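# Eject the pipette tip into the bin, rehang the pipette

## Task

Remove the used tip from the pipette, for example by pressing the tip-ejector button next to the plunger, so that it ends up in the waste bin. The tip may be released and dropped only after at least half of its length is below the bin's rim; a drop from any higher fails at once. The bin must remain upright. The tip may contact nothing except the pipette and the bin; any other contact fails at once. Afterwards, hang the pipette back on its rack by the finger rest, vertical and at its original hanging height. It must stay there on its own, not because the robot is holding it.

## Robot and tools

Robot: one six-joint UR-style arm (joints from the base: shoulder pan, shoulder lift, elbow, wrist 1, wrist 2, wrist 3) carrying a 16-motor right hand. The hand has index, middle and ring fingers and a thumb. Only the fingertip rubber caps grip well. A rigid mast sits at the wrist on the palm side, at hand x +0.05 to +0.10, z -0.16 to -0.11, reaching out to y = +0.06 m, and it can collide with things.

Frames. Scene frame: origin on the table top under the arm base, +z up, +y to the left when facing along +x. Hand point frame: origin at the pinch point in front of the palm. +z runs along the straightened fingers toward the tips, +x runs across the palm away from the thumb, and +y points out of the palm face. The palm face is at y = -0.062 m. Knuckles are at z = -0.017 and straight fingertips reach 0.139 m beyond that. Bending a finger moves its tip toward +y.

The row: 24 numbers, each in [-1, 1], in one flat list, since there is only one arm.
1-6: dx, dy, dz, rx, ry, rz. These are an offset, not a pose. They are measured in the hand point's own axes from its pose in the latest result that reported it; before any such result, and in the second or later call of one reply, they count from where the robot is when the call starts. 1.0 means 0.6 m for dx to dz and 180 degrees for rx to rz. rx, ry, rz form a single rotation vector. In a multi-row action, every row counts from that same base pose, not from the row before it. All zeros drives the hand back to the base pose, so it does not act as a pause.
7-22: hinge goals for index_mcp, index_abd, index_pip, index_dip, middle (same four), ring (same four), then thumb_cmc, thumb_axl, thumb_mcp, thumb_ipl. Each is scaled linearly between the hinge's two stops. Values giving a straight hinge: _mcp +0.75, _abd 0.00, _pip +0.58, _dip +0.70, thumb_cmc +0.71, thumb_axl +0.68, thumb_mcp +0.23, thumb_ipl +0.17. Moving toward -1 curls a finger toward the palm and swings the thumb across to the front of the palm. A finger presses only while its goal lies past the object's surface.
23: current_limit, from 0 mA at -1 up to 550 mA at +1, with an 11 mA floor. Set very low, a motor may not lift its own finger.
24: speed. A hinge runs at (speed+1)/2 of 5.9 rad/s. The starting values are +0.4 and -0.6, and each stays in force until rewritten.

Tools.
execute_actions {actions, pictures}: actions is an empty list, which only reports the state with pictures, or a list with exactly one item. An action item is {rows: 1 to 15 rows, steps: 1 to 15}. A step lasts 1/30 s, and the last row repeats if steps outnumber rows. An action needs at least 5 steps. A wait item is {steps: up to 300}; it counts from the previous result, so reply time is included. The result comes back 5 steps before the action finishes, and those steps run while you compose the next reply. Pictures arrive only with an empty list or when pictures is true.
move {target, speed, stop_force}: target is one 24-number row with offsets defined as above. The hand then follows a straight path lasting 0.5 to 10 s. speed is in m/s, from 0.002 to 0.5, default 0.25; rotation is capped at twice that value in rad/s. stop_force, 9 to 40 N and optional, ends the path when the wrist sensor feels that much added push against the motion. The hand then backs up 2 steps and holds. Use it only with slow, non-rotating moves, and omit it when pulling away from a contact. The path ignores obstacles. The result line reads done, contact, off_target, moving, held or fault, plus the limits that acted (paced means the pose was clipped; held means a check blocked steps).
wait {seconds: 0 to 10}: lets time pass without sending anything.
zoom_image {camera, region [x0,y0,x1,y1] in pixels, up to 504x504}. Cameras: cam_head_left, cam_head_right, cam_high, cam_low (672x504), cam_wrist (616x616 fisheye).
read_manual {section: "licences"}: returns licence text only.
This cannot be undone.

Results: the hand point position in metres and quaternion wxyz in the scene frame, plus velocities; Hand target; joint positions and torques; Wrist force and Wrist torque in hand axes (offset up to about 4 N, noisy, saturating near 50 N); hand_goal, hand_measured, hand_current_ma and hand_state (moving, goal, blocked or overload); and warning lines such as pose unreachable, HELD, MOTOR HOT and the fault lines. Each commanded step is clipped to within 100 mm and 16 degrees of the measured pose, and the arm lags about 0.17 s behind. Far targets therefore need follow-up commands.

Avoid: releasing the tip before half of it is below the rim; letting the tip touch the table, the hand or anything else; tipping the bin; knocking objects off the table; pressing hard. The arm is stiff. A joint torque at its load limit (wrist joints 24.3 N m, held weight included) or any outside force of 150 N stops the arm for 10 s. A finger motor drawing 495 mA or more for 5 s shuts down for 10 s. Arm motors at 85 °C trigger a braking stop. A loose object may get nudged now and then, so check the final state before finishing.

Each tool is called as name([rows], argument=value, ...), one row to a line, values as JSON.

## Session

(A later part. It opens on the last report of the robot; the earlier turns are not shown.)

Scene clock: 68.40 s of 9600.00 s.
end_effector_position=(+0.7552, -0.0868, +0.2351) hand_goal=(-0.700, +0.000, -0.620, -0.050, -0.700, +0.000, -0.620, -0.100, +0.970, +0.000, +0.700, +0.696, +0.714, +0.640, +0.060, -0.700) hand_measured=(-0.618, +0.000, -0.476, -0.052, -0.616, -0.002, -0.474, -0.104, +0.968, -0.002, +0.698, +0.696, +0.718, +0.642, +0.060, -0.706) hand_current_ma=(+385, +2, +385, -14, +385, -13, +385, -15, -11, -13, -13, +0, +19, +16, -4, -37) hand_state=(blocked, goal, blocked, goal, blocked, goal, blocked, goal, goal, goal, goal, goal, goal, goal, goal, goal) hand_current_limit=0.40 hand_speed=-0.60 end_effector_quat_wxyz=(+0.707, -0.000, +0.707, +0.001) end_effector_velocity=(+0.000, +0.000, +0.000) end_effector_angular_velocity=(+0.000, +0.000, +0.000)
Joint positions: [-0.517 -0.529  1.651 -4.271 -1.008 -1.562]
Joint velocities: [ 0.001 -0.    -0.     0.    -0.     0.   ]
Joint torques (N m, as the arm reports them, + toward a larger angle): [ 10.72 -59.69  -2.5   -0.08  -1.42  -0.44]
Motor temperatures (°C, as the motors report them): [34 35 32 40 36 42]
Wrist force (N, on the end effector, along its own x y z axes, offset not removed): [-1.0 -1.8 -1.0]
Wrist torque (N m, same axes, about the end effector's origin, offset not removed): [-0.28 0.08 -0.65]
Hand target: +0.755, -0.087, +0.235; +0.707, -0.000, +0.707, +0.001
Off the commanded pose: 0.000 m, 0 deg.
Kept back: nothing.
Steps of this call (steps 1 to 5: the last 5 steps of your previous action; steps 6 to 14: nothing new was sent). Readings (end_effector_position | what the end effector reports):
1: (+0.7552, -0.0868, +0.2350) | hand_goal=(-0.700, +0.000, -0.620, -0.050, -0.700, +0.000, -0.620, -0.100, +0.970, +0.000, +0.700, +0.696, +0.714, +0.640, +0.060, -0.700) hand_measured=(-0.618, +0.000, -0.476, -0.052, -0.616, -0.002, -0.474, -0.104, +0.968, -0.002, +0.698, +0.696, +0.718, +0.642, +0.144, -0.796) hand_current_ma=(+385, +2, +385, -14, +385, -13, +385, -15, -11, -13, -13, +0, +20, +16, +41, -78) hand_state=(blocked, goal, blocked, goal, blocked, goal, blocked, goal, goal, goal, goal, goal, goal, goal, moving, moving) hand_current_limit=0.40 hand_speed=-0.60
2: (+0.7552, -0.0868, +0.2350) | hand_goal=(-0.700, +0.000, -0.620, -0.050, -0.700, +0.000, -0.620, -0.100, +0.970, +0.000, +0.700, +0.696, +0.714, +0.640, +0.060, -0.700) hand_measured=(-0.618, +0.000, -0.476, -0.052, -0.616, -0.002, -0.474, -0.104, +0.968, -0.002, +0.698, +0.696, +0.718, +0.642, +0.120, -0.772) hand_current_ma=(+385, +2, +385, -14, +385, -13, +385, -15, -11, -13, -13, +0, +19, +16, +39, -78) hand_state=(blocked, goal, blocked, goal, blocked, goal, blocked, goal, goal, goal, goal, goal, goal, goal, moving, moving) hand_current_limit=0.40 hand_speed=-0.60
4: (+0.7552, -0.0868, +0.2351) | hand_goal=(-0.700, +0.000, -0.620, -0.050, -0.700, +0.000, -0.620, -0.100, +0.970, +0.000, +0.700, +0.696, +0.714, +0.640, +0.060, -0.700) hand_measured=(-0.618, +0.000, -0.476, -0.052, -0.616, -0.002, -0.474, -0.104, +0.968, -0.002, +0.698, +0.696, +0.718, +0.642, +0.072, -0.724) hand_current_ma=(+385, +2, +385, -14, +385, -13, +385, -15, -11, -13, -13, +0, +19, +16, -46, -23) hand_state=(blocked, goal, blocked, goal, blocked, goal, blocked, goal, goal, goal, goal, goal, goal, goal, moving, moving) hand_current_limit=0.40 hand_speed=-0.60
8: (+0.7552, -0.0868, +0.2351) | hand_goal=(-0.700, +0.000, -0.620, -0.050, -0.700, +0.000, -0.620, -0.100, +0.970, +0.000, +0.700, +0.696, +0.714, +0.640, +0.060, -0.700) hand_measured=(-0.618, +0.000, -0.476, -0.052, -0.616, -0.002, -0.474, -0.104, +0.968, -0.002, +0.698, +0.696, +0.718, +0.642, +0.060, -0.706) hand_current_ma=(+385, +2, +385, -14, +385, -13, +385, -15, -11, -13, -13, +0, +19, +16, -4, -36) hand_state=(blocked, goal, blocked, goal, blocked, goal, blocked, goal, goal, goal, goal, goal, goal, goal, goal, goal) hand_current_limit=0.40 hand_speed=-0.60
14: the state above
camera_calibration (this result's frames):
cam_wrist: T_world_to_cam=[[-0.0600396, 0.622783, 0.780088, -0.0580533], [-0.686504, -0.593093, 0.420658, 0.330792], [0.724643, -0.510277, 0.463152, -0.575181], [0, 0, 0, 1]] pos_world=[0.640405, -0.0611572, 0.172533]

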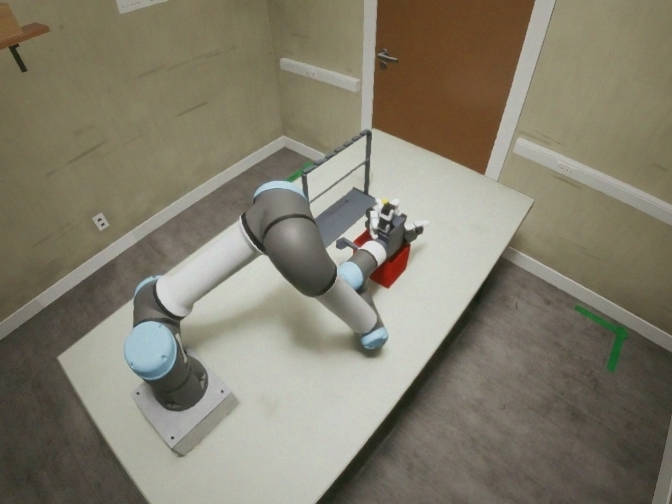

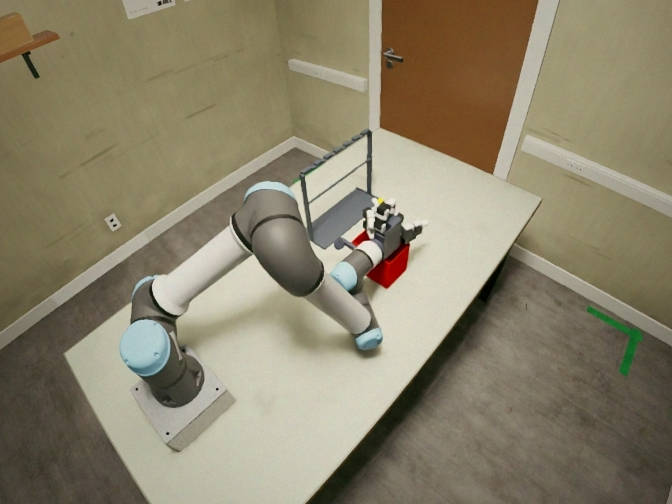

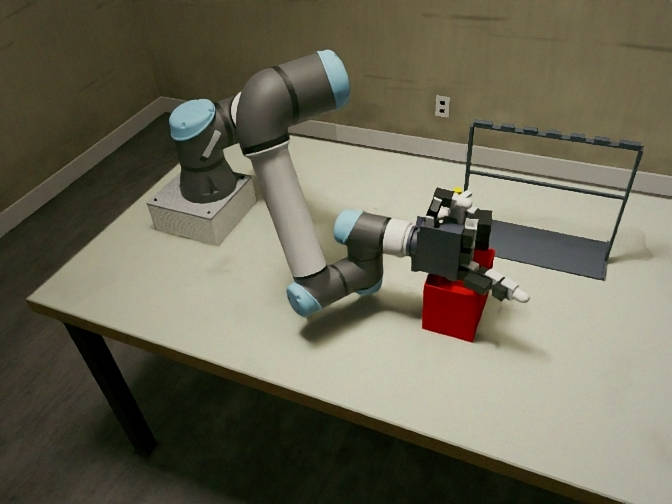

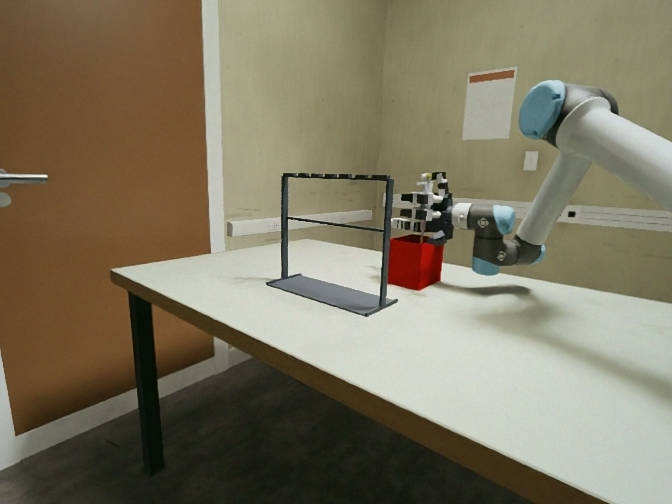

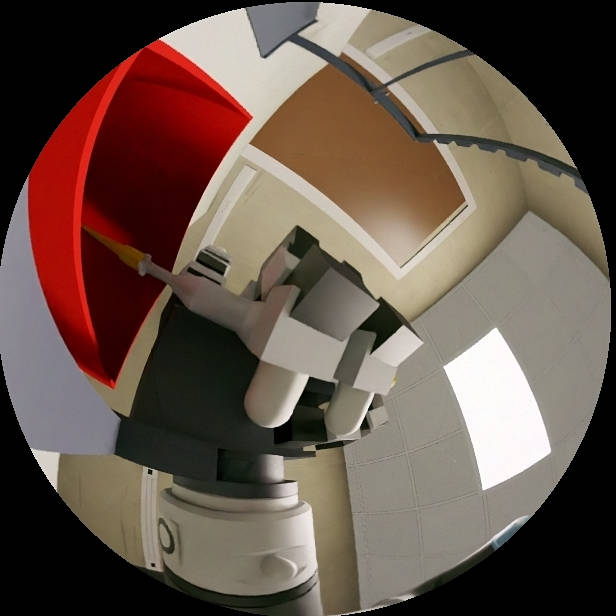

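execute_actions([
  {"rows": [[0,0,0,0,0,0,-0.70,0,-0.62,-0.05,-0.70,0,-0.62,-0.1,0.97,0,0.7,0.696,0.714,0.64,0.03,-1.0,0.75,-0.8]], "steps": 15},
])

wait(seconds=0.5)

Scene clock: 68.97 s of 9600.00 s.
end_effector_position=(+0.7552, -0.0868, +0.2351) hand_goal=(-0.700, +0.000, -0.620, -0.050, -0.700, +0.000, -0.620, -0.100, +0.970, +0.000, +0.700, +0.696, +0.714, +0.640, +0.030, -1.000) hand_measured=(-0.618, +0.002, -0.480, -0.052, -0.616, -0.002, -0.480, -0.104, +0.968, -0.002, +0.698, +0.696, +0.718, +0.642, +0.034, -0.764) hand_current_ma=(+439, +8, +481, -14, +446, -13, +474, -15, -11, -13, -13, +0, +19, +16, +50, +255) hand_state=(blocked, goal, blocked, goal, blocked, goal, moving, goal, goal, goal, goal, goal, goal, goal, moving, moving) hand_current_limit=0.75 hand_speed=-0.80 end_effector_quat_wxyz=(+0.707, -0.000, +0.707, +0.001) end_effector_velocity=(+0.000, +0.001, -0.000) end_effector_angular_velocity=(+0.000, +0.000, +0.002)
Joint positions: [-0.517 -0.529  1.651 -4.271 -1.008 -1.562]
Joint velocities: [ 0.001  0.    -0.     0.001  0.001 -0.   ]
Joint torques (N m, as the arm reports them, + toward a larger angle): [ 10.51 -59.06  -2.38  -0.15  -1.36  -0.65]
Motor temperatures (°C, as the motors report them): [34 35 32 40 36 42]
Wrist force (N, on the end effector, along its own x y z axes, offset not removed): [-0.8 -1.0 -2.8]
Wrist torque (N m, same axes, about the end effector's origin, offset not removed): [0.02 -0.06 -0.20]
Steps of this call (steps 1 to 7: nothing new was sent; steps 8 to 17: the first 10 steps of this action). Readings (end_effector_position | what the end effector reports):
8: (+0.7552, -0.0868, +0.2351) | hand_goal=(-0.700, +0.000, -0.620, -0.050, -0.700, +0.000, -0.620, -0.100, +0.970, +0.000, +0.700, +0.696, +0.714, +0.640, +0.030, -1.000) hand_measured=(-0.618, +0.000, -0.476, -0.052, -0.616, -0.002, -0.474, -0.104, +0.968, -0.002, +0.698, +0.696, +0.718, +0.642, +0.060, -0.706) hand_current_ma=(+385, +2, +385, -14, +385, -13, +385, -15, -11, -13, -13, +0, +19, +16, -4, -37) hand_state=(moving, goal, moving, goal, moving, goal, moving, goal, goal, goal, goal, goal, goal, goal, moving, moving) hand_current_limit=0.75 hand_speed=-0.80
9: (+0.7552, -0.0868, +0.2351) | hand_goal=(-0.700, +0.000, -0.620, -0.050, -0.700, +0.000, -0.620, -0.100, +0.970, +0.000, +0.700, +0.696, +0.714, +0.640, +0.030, -1.000) hand_measured=(-0.618, +0.000, -0.476, -0.052, -0.616, -0.002, -0.474, -0.104, +0.968, -0.002, +0.698, +0.696, +0.718, +0.642, +0.058, -0.706) hand_current_ma=(+443, +2, +441, -14, +450, -13, +447, -15, -11, -13, -13, +0, +19, +16, +39, +30) hand_state=(moving, goal, moving, goal, moving, goal, moving, goal, goal, goal, goal, goal, goal, goal, moving, moving) hand_current_limit=0.75 hand_speed=-0.80
11: (+0.7552, -0.0868, +0.2351) | hand_goal=(-0.700, +0.000, -0.620, -0.050, -0.700, +0.000, -0.620, -0.100, +0.970, +0.000, +0.700, +0.696, +0.714, +0.640, +0.030, -1.000) hand_measured=(-0.618, +0.000, -0.480, -0.052, -0.616, -0.002, -0.478, -0.104, +0.968, -0.002, +0.698, +0.696, +0.718, +0.642, +0.040, -0.720) hand_current_ma=(+439, +2, +481, -14, +446, -13, +481, -15, -11, -13, -13, +0, +19, +16, -9, +27) hand_state=(blocked, goal, moving, goal, blocked, goal, moving, goal, goal, goal, goal, goal, goal, goal, moving, moving) hand_current_limit=0.75 hand_speed=-0.80
15: (+0.7552, -0.0868, +0.2351) | hand_goal=(-0.700, +0.000, -0.620, -0.050, -0.700, +0.000, -0.620, -0.100, +0.970, +0.000, +0.700, +0.696, +0.714, +0.640, +0.030, -1.000) hand_measured=(-0.618, +0.000, -0.480, -0.052, -0.616, -0.002, -0.478, -0.104, +0.968, -0.002, +0.698, +0.696, +0.718, +0.642, +0.032, -0.752) hand_current_ma=(+439, +2, +481, -14, +446, -13, +480, -15, -11, -13, -13, +0, +19, +16, +21, +191) hand_state=(blocked, goal, blocked, goal, blocked, goal, blocked, goal, goal, goal, goal, goal, goal, goal, moving, moving) hand_current_limit=0.75 hand_speed=-0.80
17: the state above

Scene clock: 69.63 s of 9600.00 s.
end_effector_position=(+0.7552, -0.0868, +0.2351) hand_goal=(-0.700, +0.000, -0.620, -0.050, -0.700, +0.000, -0.620, -0.100, +0.970, +0.000, +0.700, +0.696, +0.714, +0.640, +0.030, -1.000) hand_measured=(-0.618, +0.004, -0.486, -0.046, -0.614, -0.004, -0.484, -0.104, +0.968, -0.002, +0.698, +0.696, +0.718, +0.640, +0.058, -0.876) hand_current_ma=(+437, +14, +481, +27, +461, -18, +477, -15, -11, -13, -13, +0, +23, +1, +196, +440) hand_state=(blocked, goal, blocked, goal, blocked, goal, blocked, goal, goal, goal, goal, goal, goal, goal, blocked, moving) hand_current_limit=0.75 hand_speed=-0.80 end_effector_quat_wxyz=(+0.707, -0.000, +0.707, +0.001) end_effector_velocity=(+0.000, +0.000, +0.000) end_effector_angular_velocity=(+0.000, +0.000, +0.001)
Joint positions: [-0.517 -0.529  1.651 -4.271 -1.008 -1.562]
Joint velocities: [ 0.    -0.    -0.001  0.001  0.     0.   ]
Joint torques (N m, as the arm reports them, + toward a larger angle): [ 11.03 -57.75  -2.3   -0.31  -1.48  -0.68]
Motor temperatures (°C, as the motors report them): [34 35 32 40 36 42]
Wrist force (N, on the end effector, along its own x y z axes, offset not removed): [-1.1 -1.4 3.2]
Wrist torque (N m, same axes, about the end effector's origin, offset not removed): [-0.66 0.18 -0.36]
Hand target: +0.755, -0.087, +0.235; +0.707, -0.000, +0.707, +0.001
Off the commanded pose: 0.000 m, 0 deg.
Kept back: nothing.
Steps of this call (steps 1 to 5: the last 5 steps of your previous action; steps 6 to 20: nothing new was sent). Readings (end_effector_position | what the end effector reports):
1: (+0.7552, -0.0868, +0.2351) | hand_goal=(-0.700, +0.000, -0.620, -0.050, -0.700, +0.000, -0.620, -0.100, +0.970, +0.000, +0.700, +0.696, +0.714, +0.640, +0.030, -1.000) hand_measured=(-0.618, +0.002, -0.480, -0.052, -0.616, -0.002, -0.480, -0.104, +0.968, -0.002, +0.698, +0.696, +0.718, +0.642, +0.036, -0.772) hand_current_ma=(+439, +10, +481, -14, +446, -13, +478, -15, -11, -13, -13, +0, +19, +16, +66, +284) hand_state=(blocked, goal, blocked, goal, blocked, goal, blocked, goal, goal, goal, goal, goal, goal, goal, moving, moving) hand_current_limit=0.75 hand_speed=-0.80
2: (+0.7552, -0.0868, +0.2351) | hand_goal=(-0.700, +0.000, -0.620, -0.050, -0.700, +0.000, -0.620, -0.100, +0.970, +0.000, +0.700, +0.696, +0.714, +0.640, +0.030, -1.000) hand_measured=(-0.618, +0.002, -0.480, -0.052, -0.616, -0.004, -0.480, -0.104, +0.968, -0.002, +0.698, +0.696, +0.718, +0.642, +0.038, -0.780) hand_current_ma=(+439, +12, +481, -14, +446, -16, +481, -15, -11, -13, -13, +0, +19, +16, +85, +309) hand_state=(blocked, goal, blocked, goal, blocked, goal, blocked, goal, goal, goal, goal, goal, goal, goal, moving, moving) hand_current_limit=0.75 hand_speed=-0.80
4: (+0.7552, -0.0868, +0.2351) | hand_goal=(-0.700, +0.000, -0.620, -0.050, -0.700, +0.000, -0.620, -0.100, +0.970, +0.000, +0.700, +0.696, +0.714, +0.640, +0.030, -1.000) hand_measured=(-0.618, +0.002, -0.480, -0.052, -0.616, -0.004, -0.480, -0.104, +0.968, -0.002, +0.698, +0.696, +0.718, +0.642, +0.044, -0.796) hand_current_ma=(+439, +16, +472, -14, +446, -18, +481, -15, -11, -13, -13, +0, +19, +15, +122, +351) hand_state=(blocked, goal, moving, goal, blocked, goal, blocked, goal, goal, goal, goal, goal, goal, goal, moving, moving) hand_current_limit=0.75 hand_speed=-0.80
8: (+0.7552, -0.0868, +0.2351) | hand_goal=(-0.700, +0.000, -0.620, -0.050, -0.700, +0.000, -0.620, -0.100, +0.970, +0.000, +0.700, +0.696, +0.714, +0.640, +0.030, -1.000) hand_measured=(-0.618, +0.004, -0.484, -0.052, -0.616, -0.004, -0.480, -0.104, +0.968, -0.002, +0.698, +0.696, +0.718, +0.642, +0.054, -0.832) hand_current_ma=(+439, +20, +475, -4, +446, -18, +481, -15, -11, -13, -13, +0, +22, +4, +185, +397) hand_state=(blocked, goal, moving, goal, blocked, goal, blocked, goal, goal, goal, goal, goal, goal, goal, moving, moving) hand_current_limit=0.75 hand_speed=-0.80
20: the state above
camera_calibration (this result's frames):
cam_wrist: T_world_to_cam=[[-0.0600436, 0.622785, 0.780085, -0.0580529], [-0.686506, -0.593091, 0.420657, 0.330792], [0.72464, -0.510276, 0.463157, -0.575183], [0, 0, 0, 1]] pos_world=[0.640406, -0.0611576, 0.172536]

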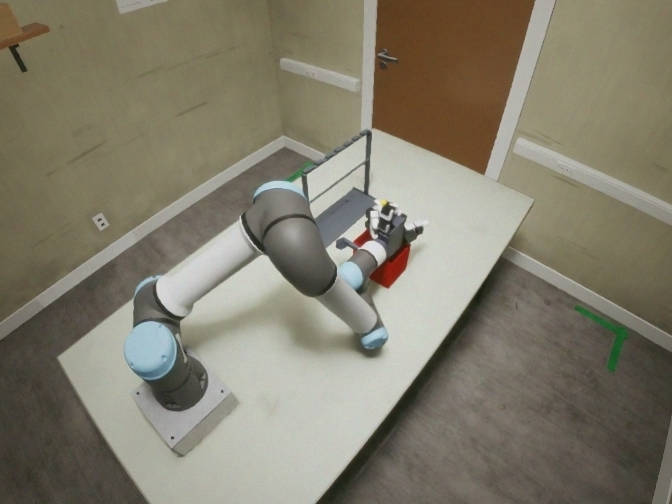

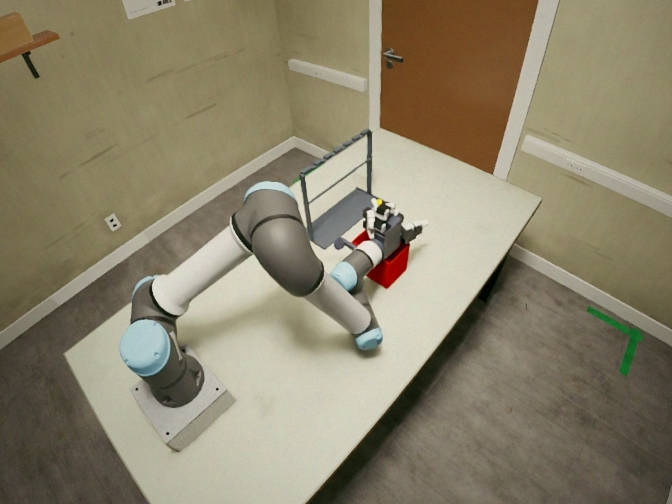

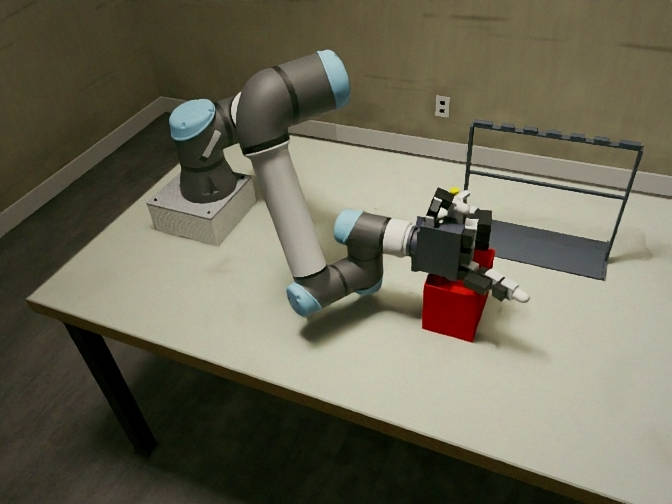

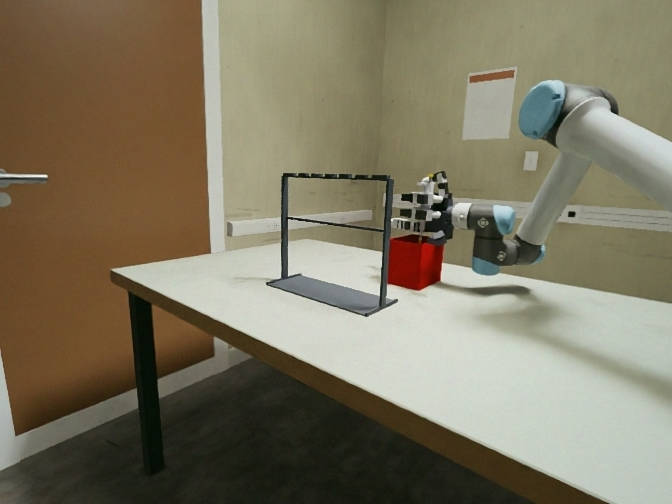

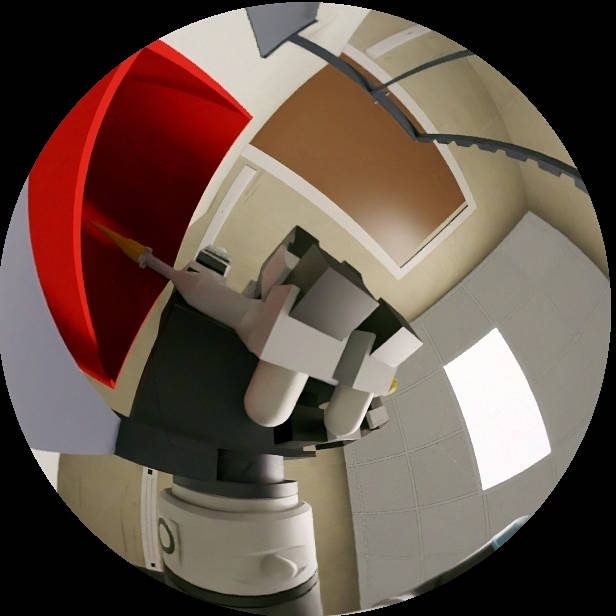

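execute_actions([
  {"rows": [[0,0,0,0,0,0,-0.70,0,-0.62,-0.05,-0.70,0,-0.62,-0.1,0.97,0,0.7,0.696,0.714,0.64,0.06,-0.80,0.4,-0.6]], "steps": 10},
], pictures=true)

zoom_image(camera="cam_high", region=[415, 170, 495, 250])

Scene clock: 70.03 s of 9600.00 s.
end_effector_position=(+0.7552, -0.0868, +0.2351) hand_goal=(-0.700, +0.000, -0.620, -0.050, -0.700, +0.000, -0.620, -0.100, +0.970, +0.000, +0.700, +0.696, +0.714, +0.640, +0.060, -0.800) hand_measured=(-0.618, +0.000, -0.486, -0.040, -0.610, -0.004, -0.488, -0.104, +0.968, -0.002, +0.698, +0.696, +0.720, +0.644, +0.060, -0.922) hand_current_ma=(+385, +0, +385, +52, +385, -18, +385, -15, -11, -13, -13, +0, +30, +22, +15, -21) hand_state=(blocked, goal, blocked, goal, blocked, goal, blocked, goal, goal, goal, goal, goal, goal, goal, moving, moving) hand_current_limit=0.40 hand_speed=-0.60 end_effector_quat_wxyz=(+0.707, -0.000, +0.707, +0.001) end_effector_velocity=(+0.000, -0.000, -0.000) end_effector_angular_velocity=(+0.000, +0.000, -0.001)
Joint positions: [-0.517 -0.529  1.651 -4.271 -1.008 -1.562]
Joint velocities: [ 0.    -0.     0.     0.    -0.001 -0.   ]
Joint torques (N m, as the arm reports them, + toward a larger angle): [ 10.35 -56.63  -2.37  -0.07  -1.39  -0.45]
Motor temperatures (°C, as the motors report them): [34 35 32 40 36 42]
Wrist force (N, on the end effector, along its own x y z axes, offset not removed): [0.2 -0.2 2.7]
Wrist torque (N m, same axes, about the end effector's origin, offset not removed): [-0.13 0.02 0.07]
Steps of this call (steps 1 to 7: nothing new was sent; steps 8 to 12: the first 5 steps of this action). Readings (end_effector_position | what the end effector reports):
8: (+0.7552, -0.0868, +0.2351) | hand_goal=(-0.700, +0.000, -0.620, -0.050, -0.700, +0.000, -0.620, -0.100, +0.970, +0.000, +0.700, +0.696, +0.714, +0.640, +0.060, -0.800) hand_measured=(-0.618, +0.002, -0.486, -0.040, -0.612, -0.004, -0.488, -0.104, +0.968, -0.002, +0.698, +0.696, +0.718, +0.642, +0.040, -0.940) hand_current_ma=(+437, +1, +481, +53, +474, -18, +472, -15, -11, -13, -13, +0, +25, +17, +72, +411) hand_state=(blocked, moving, blocked, moving, blocked, goal, moving, goal, goal, goal, goal, goal, goal, goal, moving, moving) hand_current_limit=0.40 hand_speed=-0.60
9: (+0.7552, -0.0868, +0.2351) | hand_goal=(-0.700, +0.000, -0.620, -0.050, -0.700, +0.000, -0.620, -0.100, +0.970, +0.000, +0.700, +0.696, +0.714, +0.640, +0.060, -0.800) hand_measured=(-0.618, +0.000, -0.486, -0.040, -0.610, -0.004, -0.488, -0.104, +0.968, -0.002, +0.698, +0.696, +0.718, +0.642, +0.042, -0.940) hand_current_ma=(+381, -2, +378, +54, +385, -18, +380, -15, -11, -13, -13, +0, +25, +17, -18, +236) hand_state=(moving, moving, moving, moving, moving, goal, moving, goal, goal, goal, goal, goal, goal, goal, moving, moving) hand_current_limit=0.40 hand_speed=-0.60
11: (+0.7552, -0.0868, +0.2351) | hand_goal=(-0.700, +0.000, -0.620, -0.050, -0.700, +0.000, -0.620, -0.100, +0.970, +0.000, +0.700, +0.696, +0.714, +0.640, +0.060, -0.800) hand_measured=(-0.618, +0.000, -0.486, -0.040, -0.610, -0.004, -0.488, -0.104, +0.968, -0.002, +0.698, +0.696, +0.720, +0.644, +0.058, -0.934) hand_current_ma=(+385, +0, +384, +52, +384, -18, +384, -15, -11, -13, -13, +0, +30, +22, +5, +7) hand_state=(blocked, goal, blocked, goal, moving, goal, blocked, goal, goal, goal, goal, goal, moving, moving, moving, moving) hand_current_limit=0.40 hand_speed=-0.60
12: the state above
camera_calibration (this result's frames):
cam_wrist: T_world_to_cam=[[-0.0600436, 0.622785, 0.780086, -0.0580529], [-0.686506, -0.593091, 0.420657, 0.330792], [0.724641, -0.510276, 0.463157, -0.575183], [0, 0, 0, 1]] pos_world=[0.640406, -0.0611575, 0.172536]

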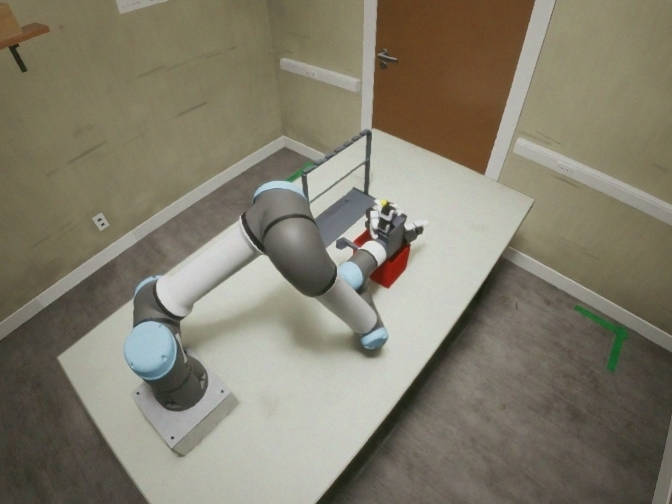

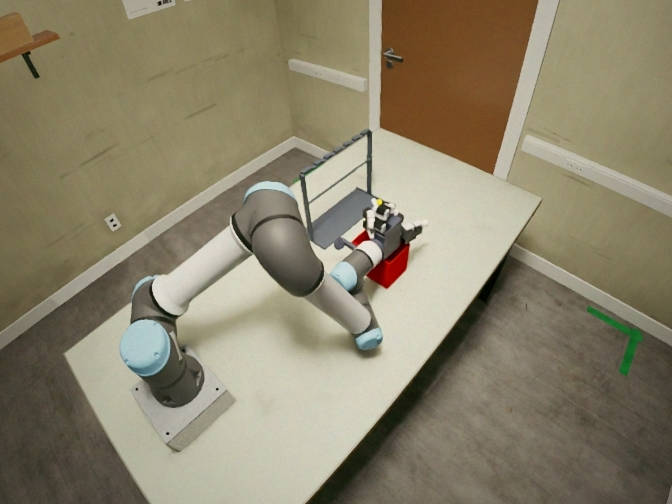

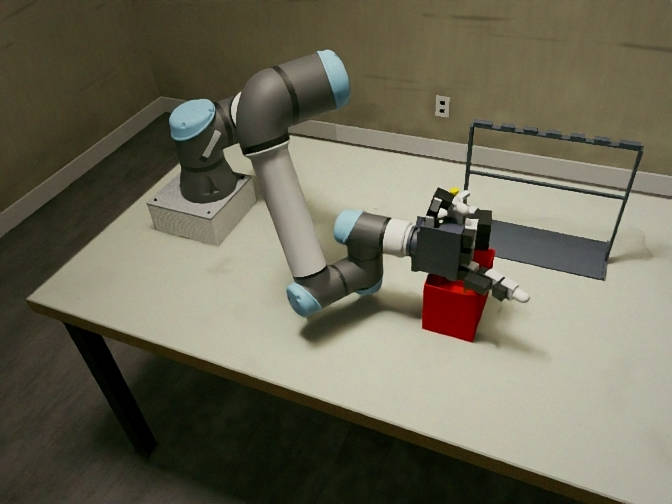

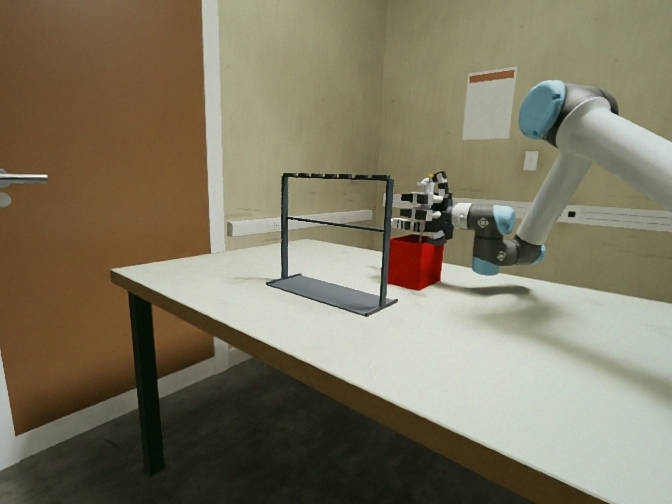

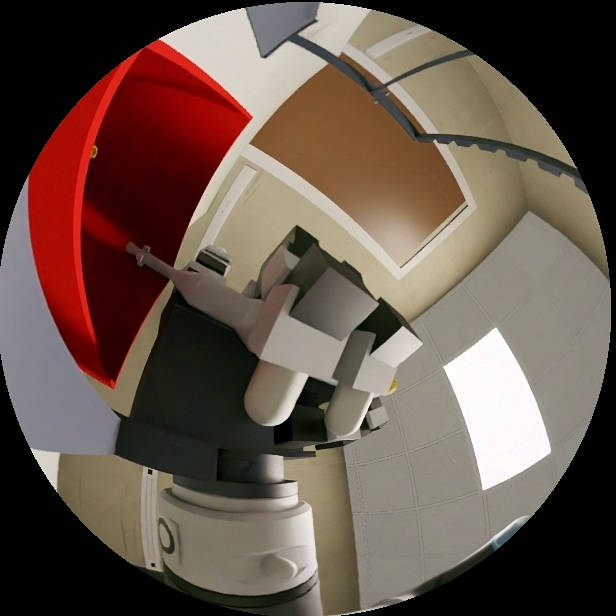

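Region (415, 170, 495, 250) of cam_high's 672x504 image, scaled by 6.300, with more detail than that image has.

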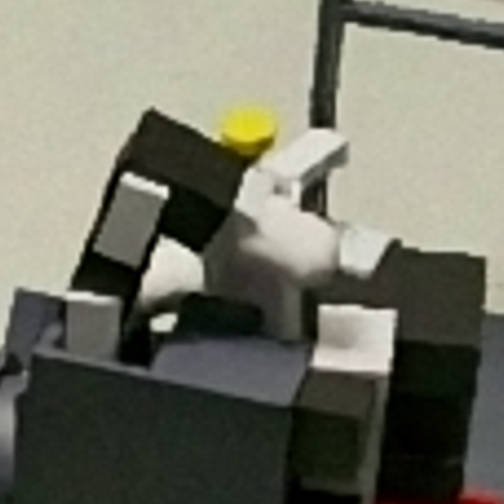

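move(target=[-0.11,0,0,0,0,0,-0.70,0,-0.62,-0.05,-0.70,0,-0.62,-0.1,0.97,0,0.7,0.696,0.714,0.678,0.30,0.168,0.4,-0.6], speed=0.08)

zoom_image(camera="cam_high", region=[410, 110, 530, 270])

zoom_image(camera="cam_low", region=[380, 120, 480, 270])

Scene clock: 72.23 s of 9600.00 s.
end_effector_position=(+0.7552, -0.0868, +0.3011) hand_goal=(-0.700, +0.000, -0.620, -0.050, -0.700, +0.000, -0.620, -0.100, +0.970, +0.000, +0.700, +0.696, +0.714, +0.678, +0.300, +0.168) hand_measured=(-0.618, +0.000, -0.486, -0.040, -0.610, -0.004, -0.488, -0.104, +0.968, -0.002, +0.698, +0.696, +0.718, +0.676, +0.298, +0.166) hand_current_ma=(+385, +0, +385, +52, +385, -18, +385, -15, -11, -13, -13, +0, +17, -15, -9, -13) hand_state=(blocked, goal, blocked, goal, blocked, goal, blocked, goal, goal, goal, goal, goal, goal, goal, goal, goal) hand_current_limit=0.40 hand_speed=-0.60 end_effector_quat_wxyz=(+0.707, -0.000, +0.707, +0.001) end_effector_velocity=(+0.000, +0.000, -0.000) end_effector_angular_velocity=(+0.000, +0.001, -0.001)
Joint positions: [-0.518 -0.667  1.695 -4.177 -1.007 -1.562]
Joint velocities: [ 0.     0.     0.     0.001 -0.001 -0.   ]
Joint torques (N m, as the arm reports them, + toward a larger angle): [-12.87 -58.68  -2.25  -0.07   1.24  -1.67]
Motor temperatures (°C, as the motors report them): [34 35 32 40 36 42]
Wrist force (N, on the end effector, along its own x y z axes, offset not removed): [0.3 -1.8 -1.4]
Wrist torque (N m, same axes, about the end effector's origin, offset not removed): [-0.35 -0.04 -0.18]
Hand target: +0.755, -0.087, +0.301; +0.707, -0.000, +0.707, +0.001
Off your previous action's commanded pose: 0.000 m, 0 deg at its last step (step 5 of this call).
Off the commanded pose: 0.000 m, 0 deg.
Kept back: nothing.
move: done
camera_calibration (this result's frames):
cam_wrist: T_world_to_cam=[[-0.0600441, 0.622783, 0.780087, -0.109547], [-0.686506, -0.593092, 0.420654, 0.303074], [0.72464, -0.510277, 0.463156, -0.605705], [0, 0, 0, 1]] pos_world=[0.640403, -0.0611023, 0.238502]

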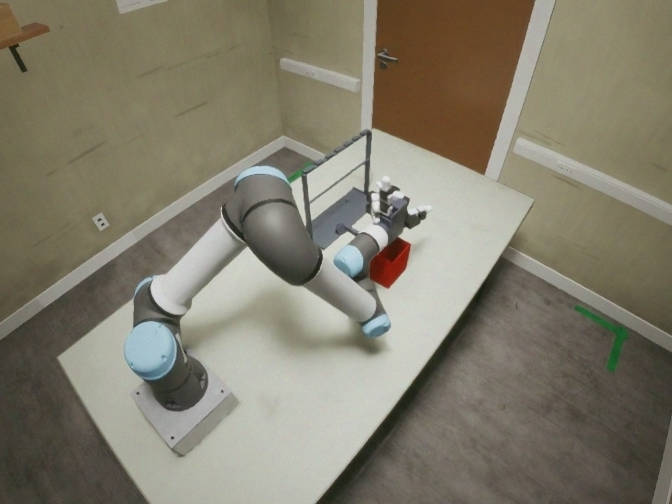

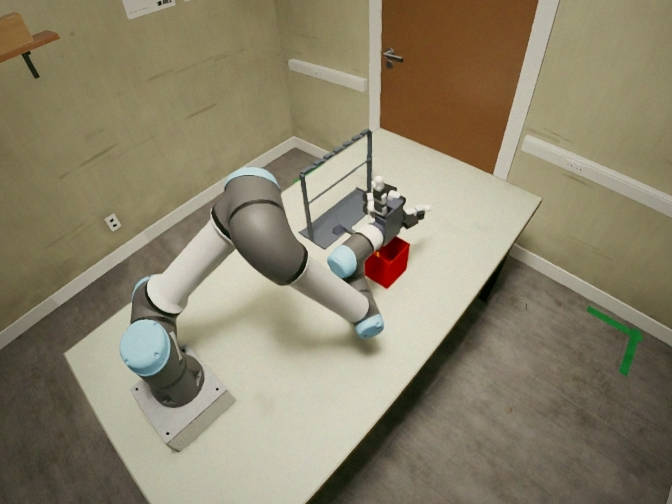

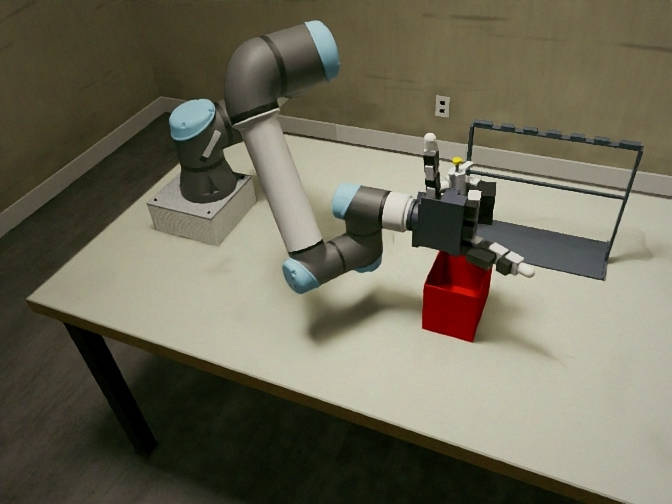

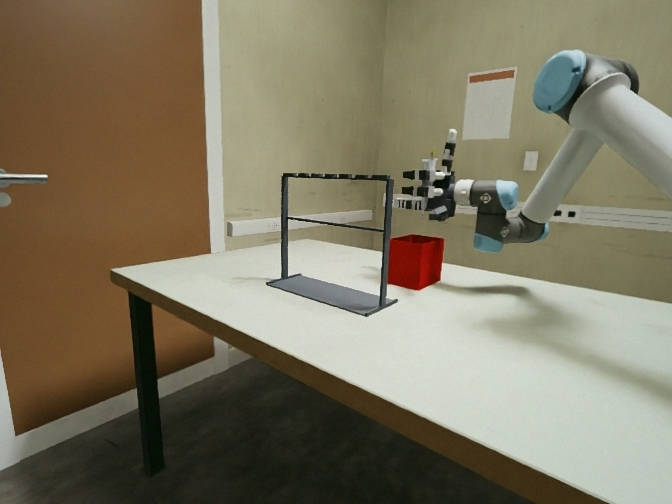

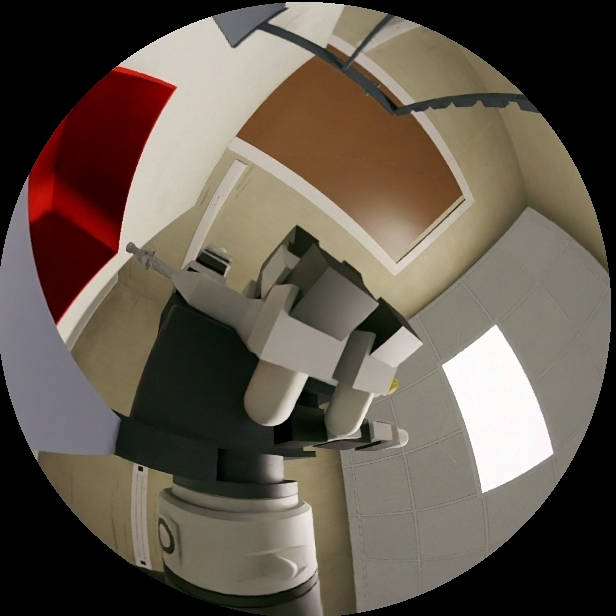

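Region (410, 110, 530, 270) of cam_high's 672x504 image, scaled by 3.150, with more detail than that image has; it fills the left 378 columns of this view, and the rest is white.

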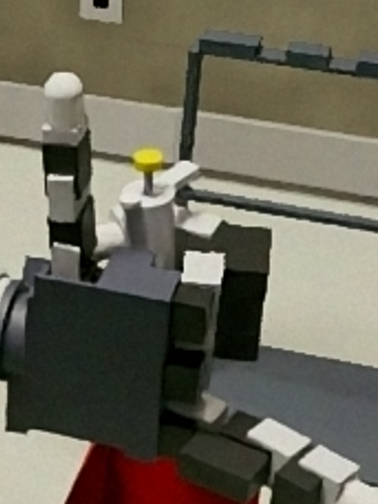

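Region (380, 120, 480, 270) of cam_low's 672x504 image, scaled by 3.360, with more detail than that image has.

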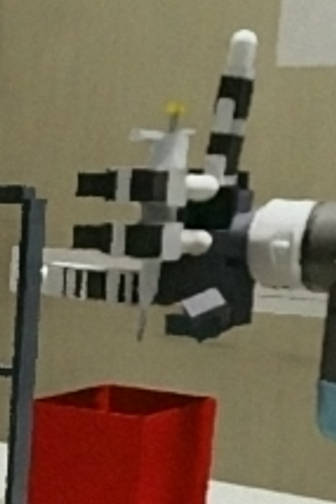

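zoom_image(camera="cam_high", region=[435, 145, 495, 205])

zoom_image(camera="cam_head_left", region=[355, 170, 415, 230])

Region (435, 145, 495, 205) of cam_high's 672x504 image, scaled by 8.400, with more detail than that image has.

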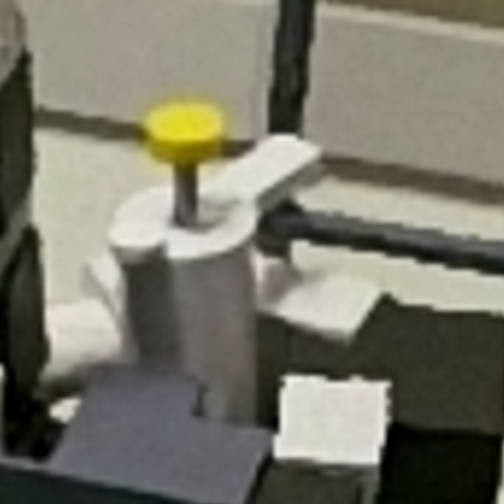

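Region (355, 170, 415, 230) of cam_head_left's 672x504 image, scaled by 8.400, with more detail than that image has.

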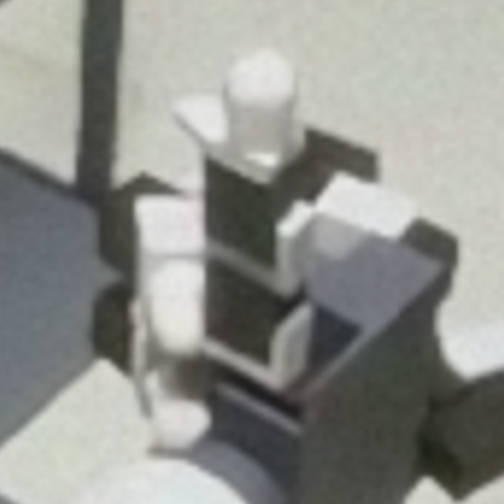

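move(target=[0.0677,0.278,-0.022,-0.1333,0.0175,-0.0037,-0.70,0,-0.62,-0.05,-0.70,0,-0.62,-0.1,0.97,0,0.7,0.696,0.714,0.678,0.85,0.168,0.4,-0.6], speed=0.12)

zoom_image(camera="cam_head_left", region=[290, 140, 390, 240])

zoom_image(camera="cam_high", region=[430, 100, 550, 220])

Scene clock: 76.50 s of 9600.00 s.
end_effector_position=(+0.7418, +0.0797, +0.2604) hand_goal=(-0.700, +0.000, -0.620, -0.050, -0.700, +0.000, -0.620, -0.100, +0.970, +0.000, +0.700, +0.696, +0.714, +0.678, +0.850, +0.168) hand_measured=(-0.618, +0.000, -0.486, -0.040, -0.610, -0.004, -0.488, -0.104, +0.968, -0.002, +0.698, +0.696, +0.718, +0.676, +0.852, +0.168) hand_current_ma=(+385, +0, +385, +52, +385, -18, +385, -15, -10, -13, -13, +0, +17, -15, +18, -4) hand_state=(blocked, goal, blocked, goal, blocked, goal, blocked, goal, goal, goal, goal, goal, goal, goal, goal, goal) hand_current_limit=0.40 hand_speed=-0.60 end_effector_quat_wxyz=(+0.672, -0.151, +0.711, +0.143) end_effector_velocity=(-0.000, +0.002, -0.001) end_effector_angular_velocity=(-0.000, +0.001, +0.005)
Joint positions: [-0.353 -0.596  1.638 -4.112 -0.754 -1.621]
Joint velocities: [ 0.002  0.001 -0.001  0.001  0.003 -0.001]
Joint torques (N m, as the arm reports them, + toward a larger angle): [ 11.45 -41.42 -18.51   0.14   1.59  -1.81]
Motor temperatures (°C, as the motors report them): [34 35 32 40 36 42]
Wrist force (N, on the end effector, along its own x y z axes, offset not removed): [-5.8 -1.9 -0.6]
Wrist torque (N m, same axes, about the end effector's origin, offset not removed): [-0.25 0.66 -0.80]
Hand target: +0.742, +0.080, +0.260; +0.672, -0.151, +0.711, +0.143
Off the commanded pose: 0.000 m, 0 deg.
Kept back: nothing.
move: done
camera_calibration (this result's frames):
cam_wrist: T_world_to_cam=[[-0.267885, 0.562357, 0.782299, -0.0238657], [-0.363758, -0.810915, 0.458364, 0.177922], [0.892142, -0.161778, 0.421794, -0.63343], [0, 0, 0, 1]] pos_world=[0.623437, 0.0552254, 0.204294]

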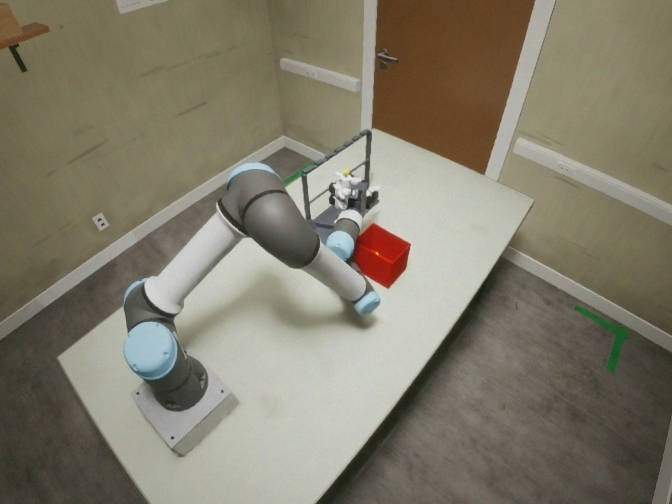

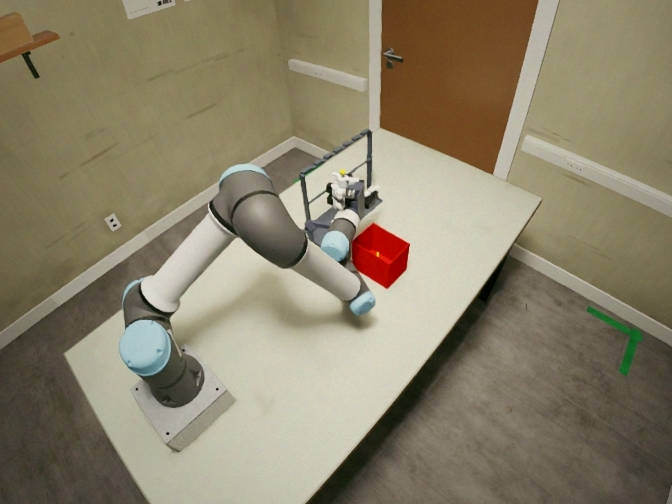

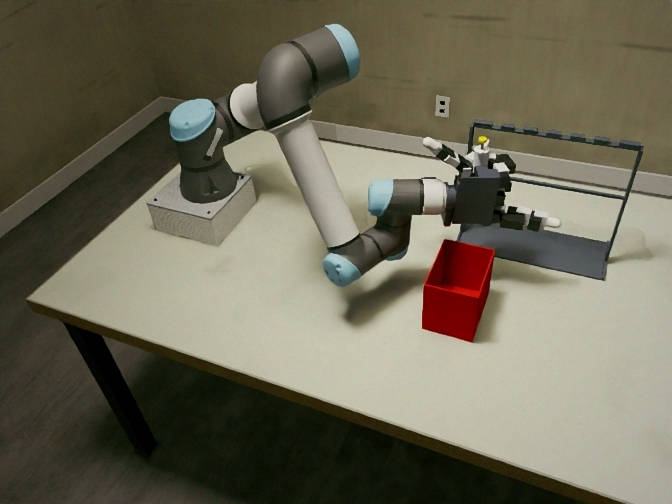

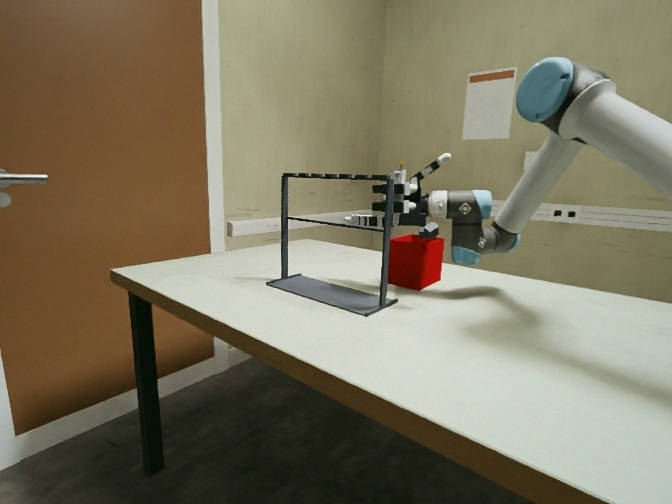

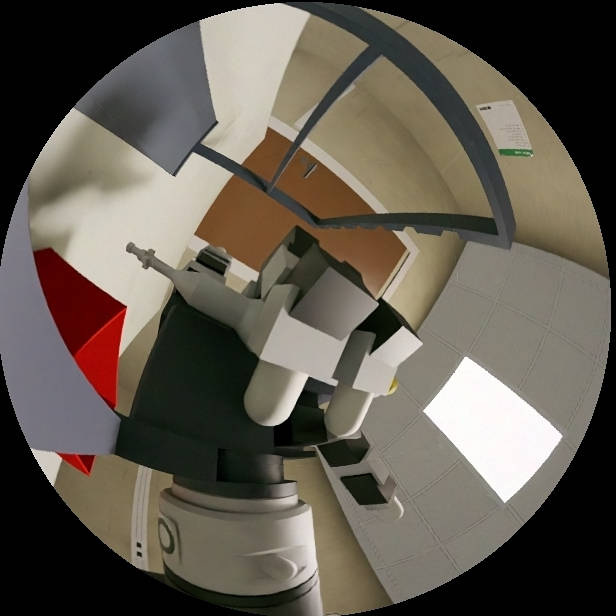

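Region (290, 140, 390, 240) of cam_head_left's 672x504 image, scaled by 5.040, with more detail than that image has.

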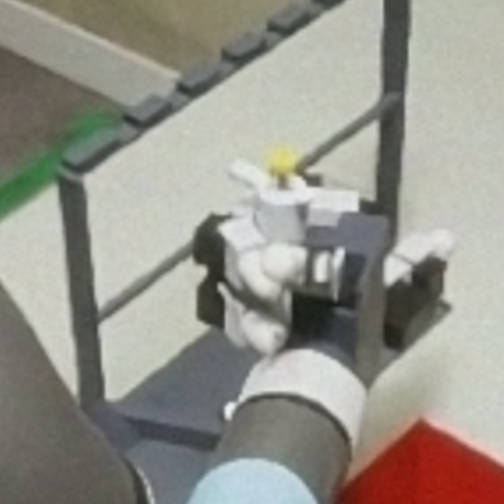

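Region (430, 100, 550, 220) of cam_high's 672x504 image, scaled by 4.200, with more detail than that image has.

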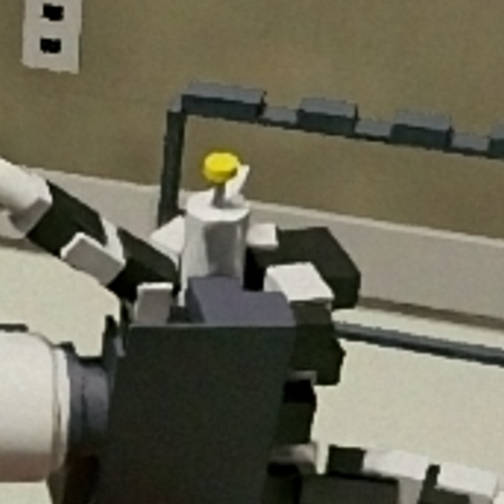

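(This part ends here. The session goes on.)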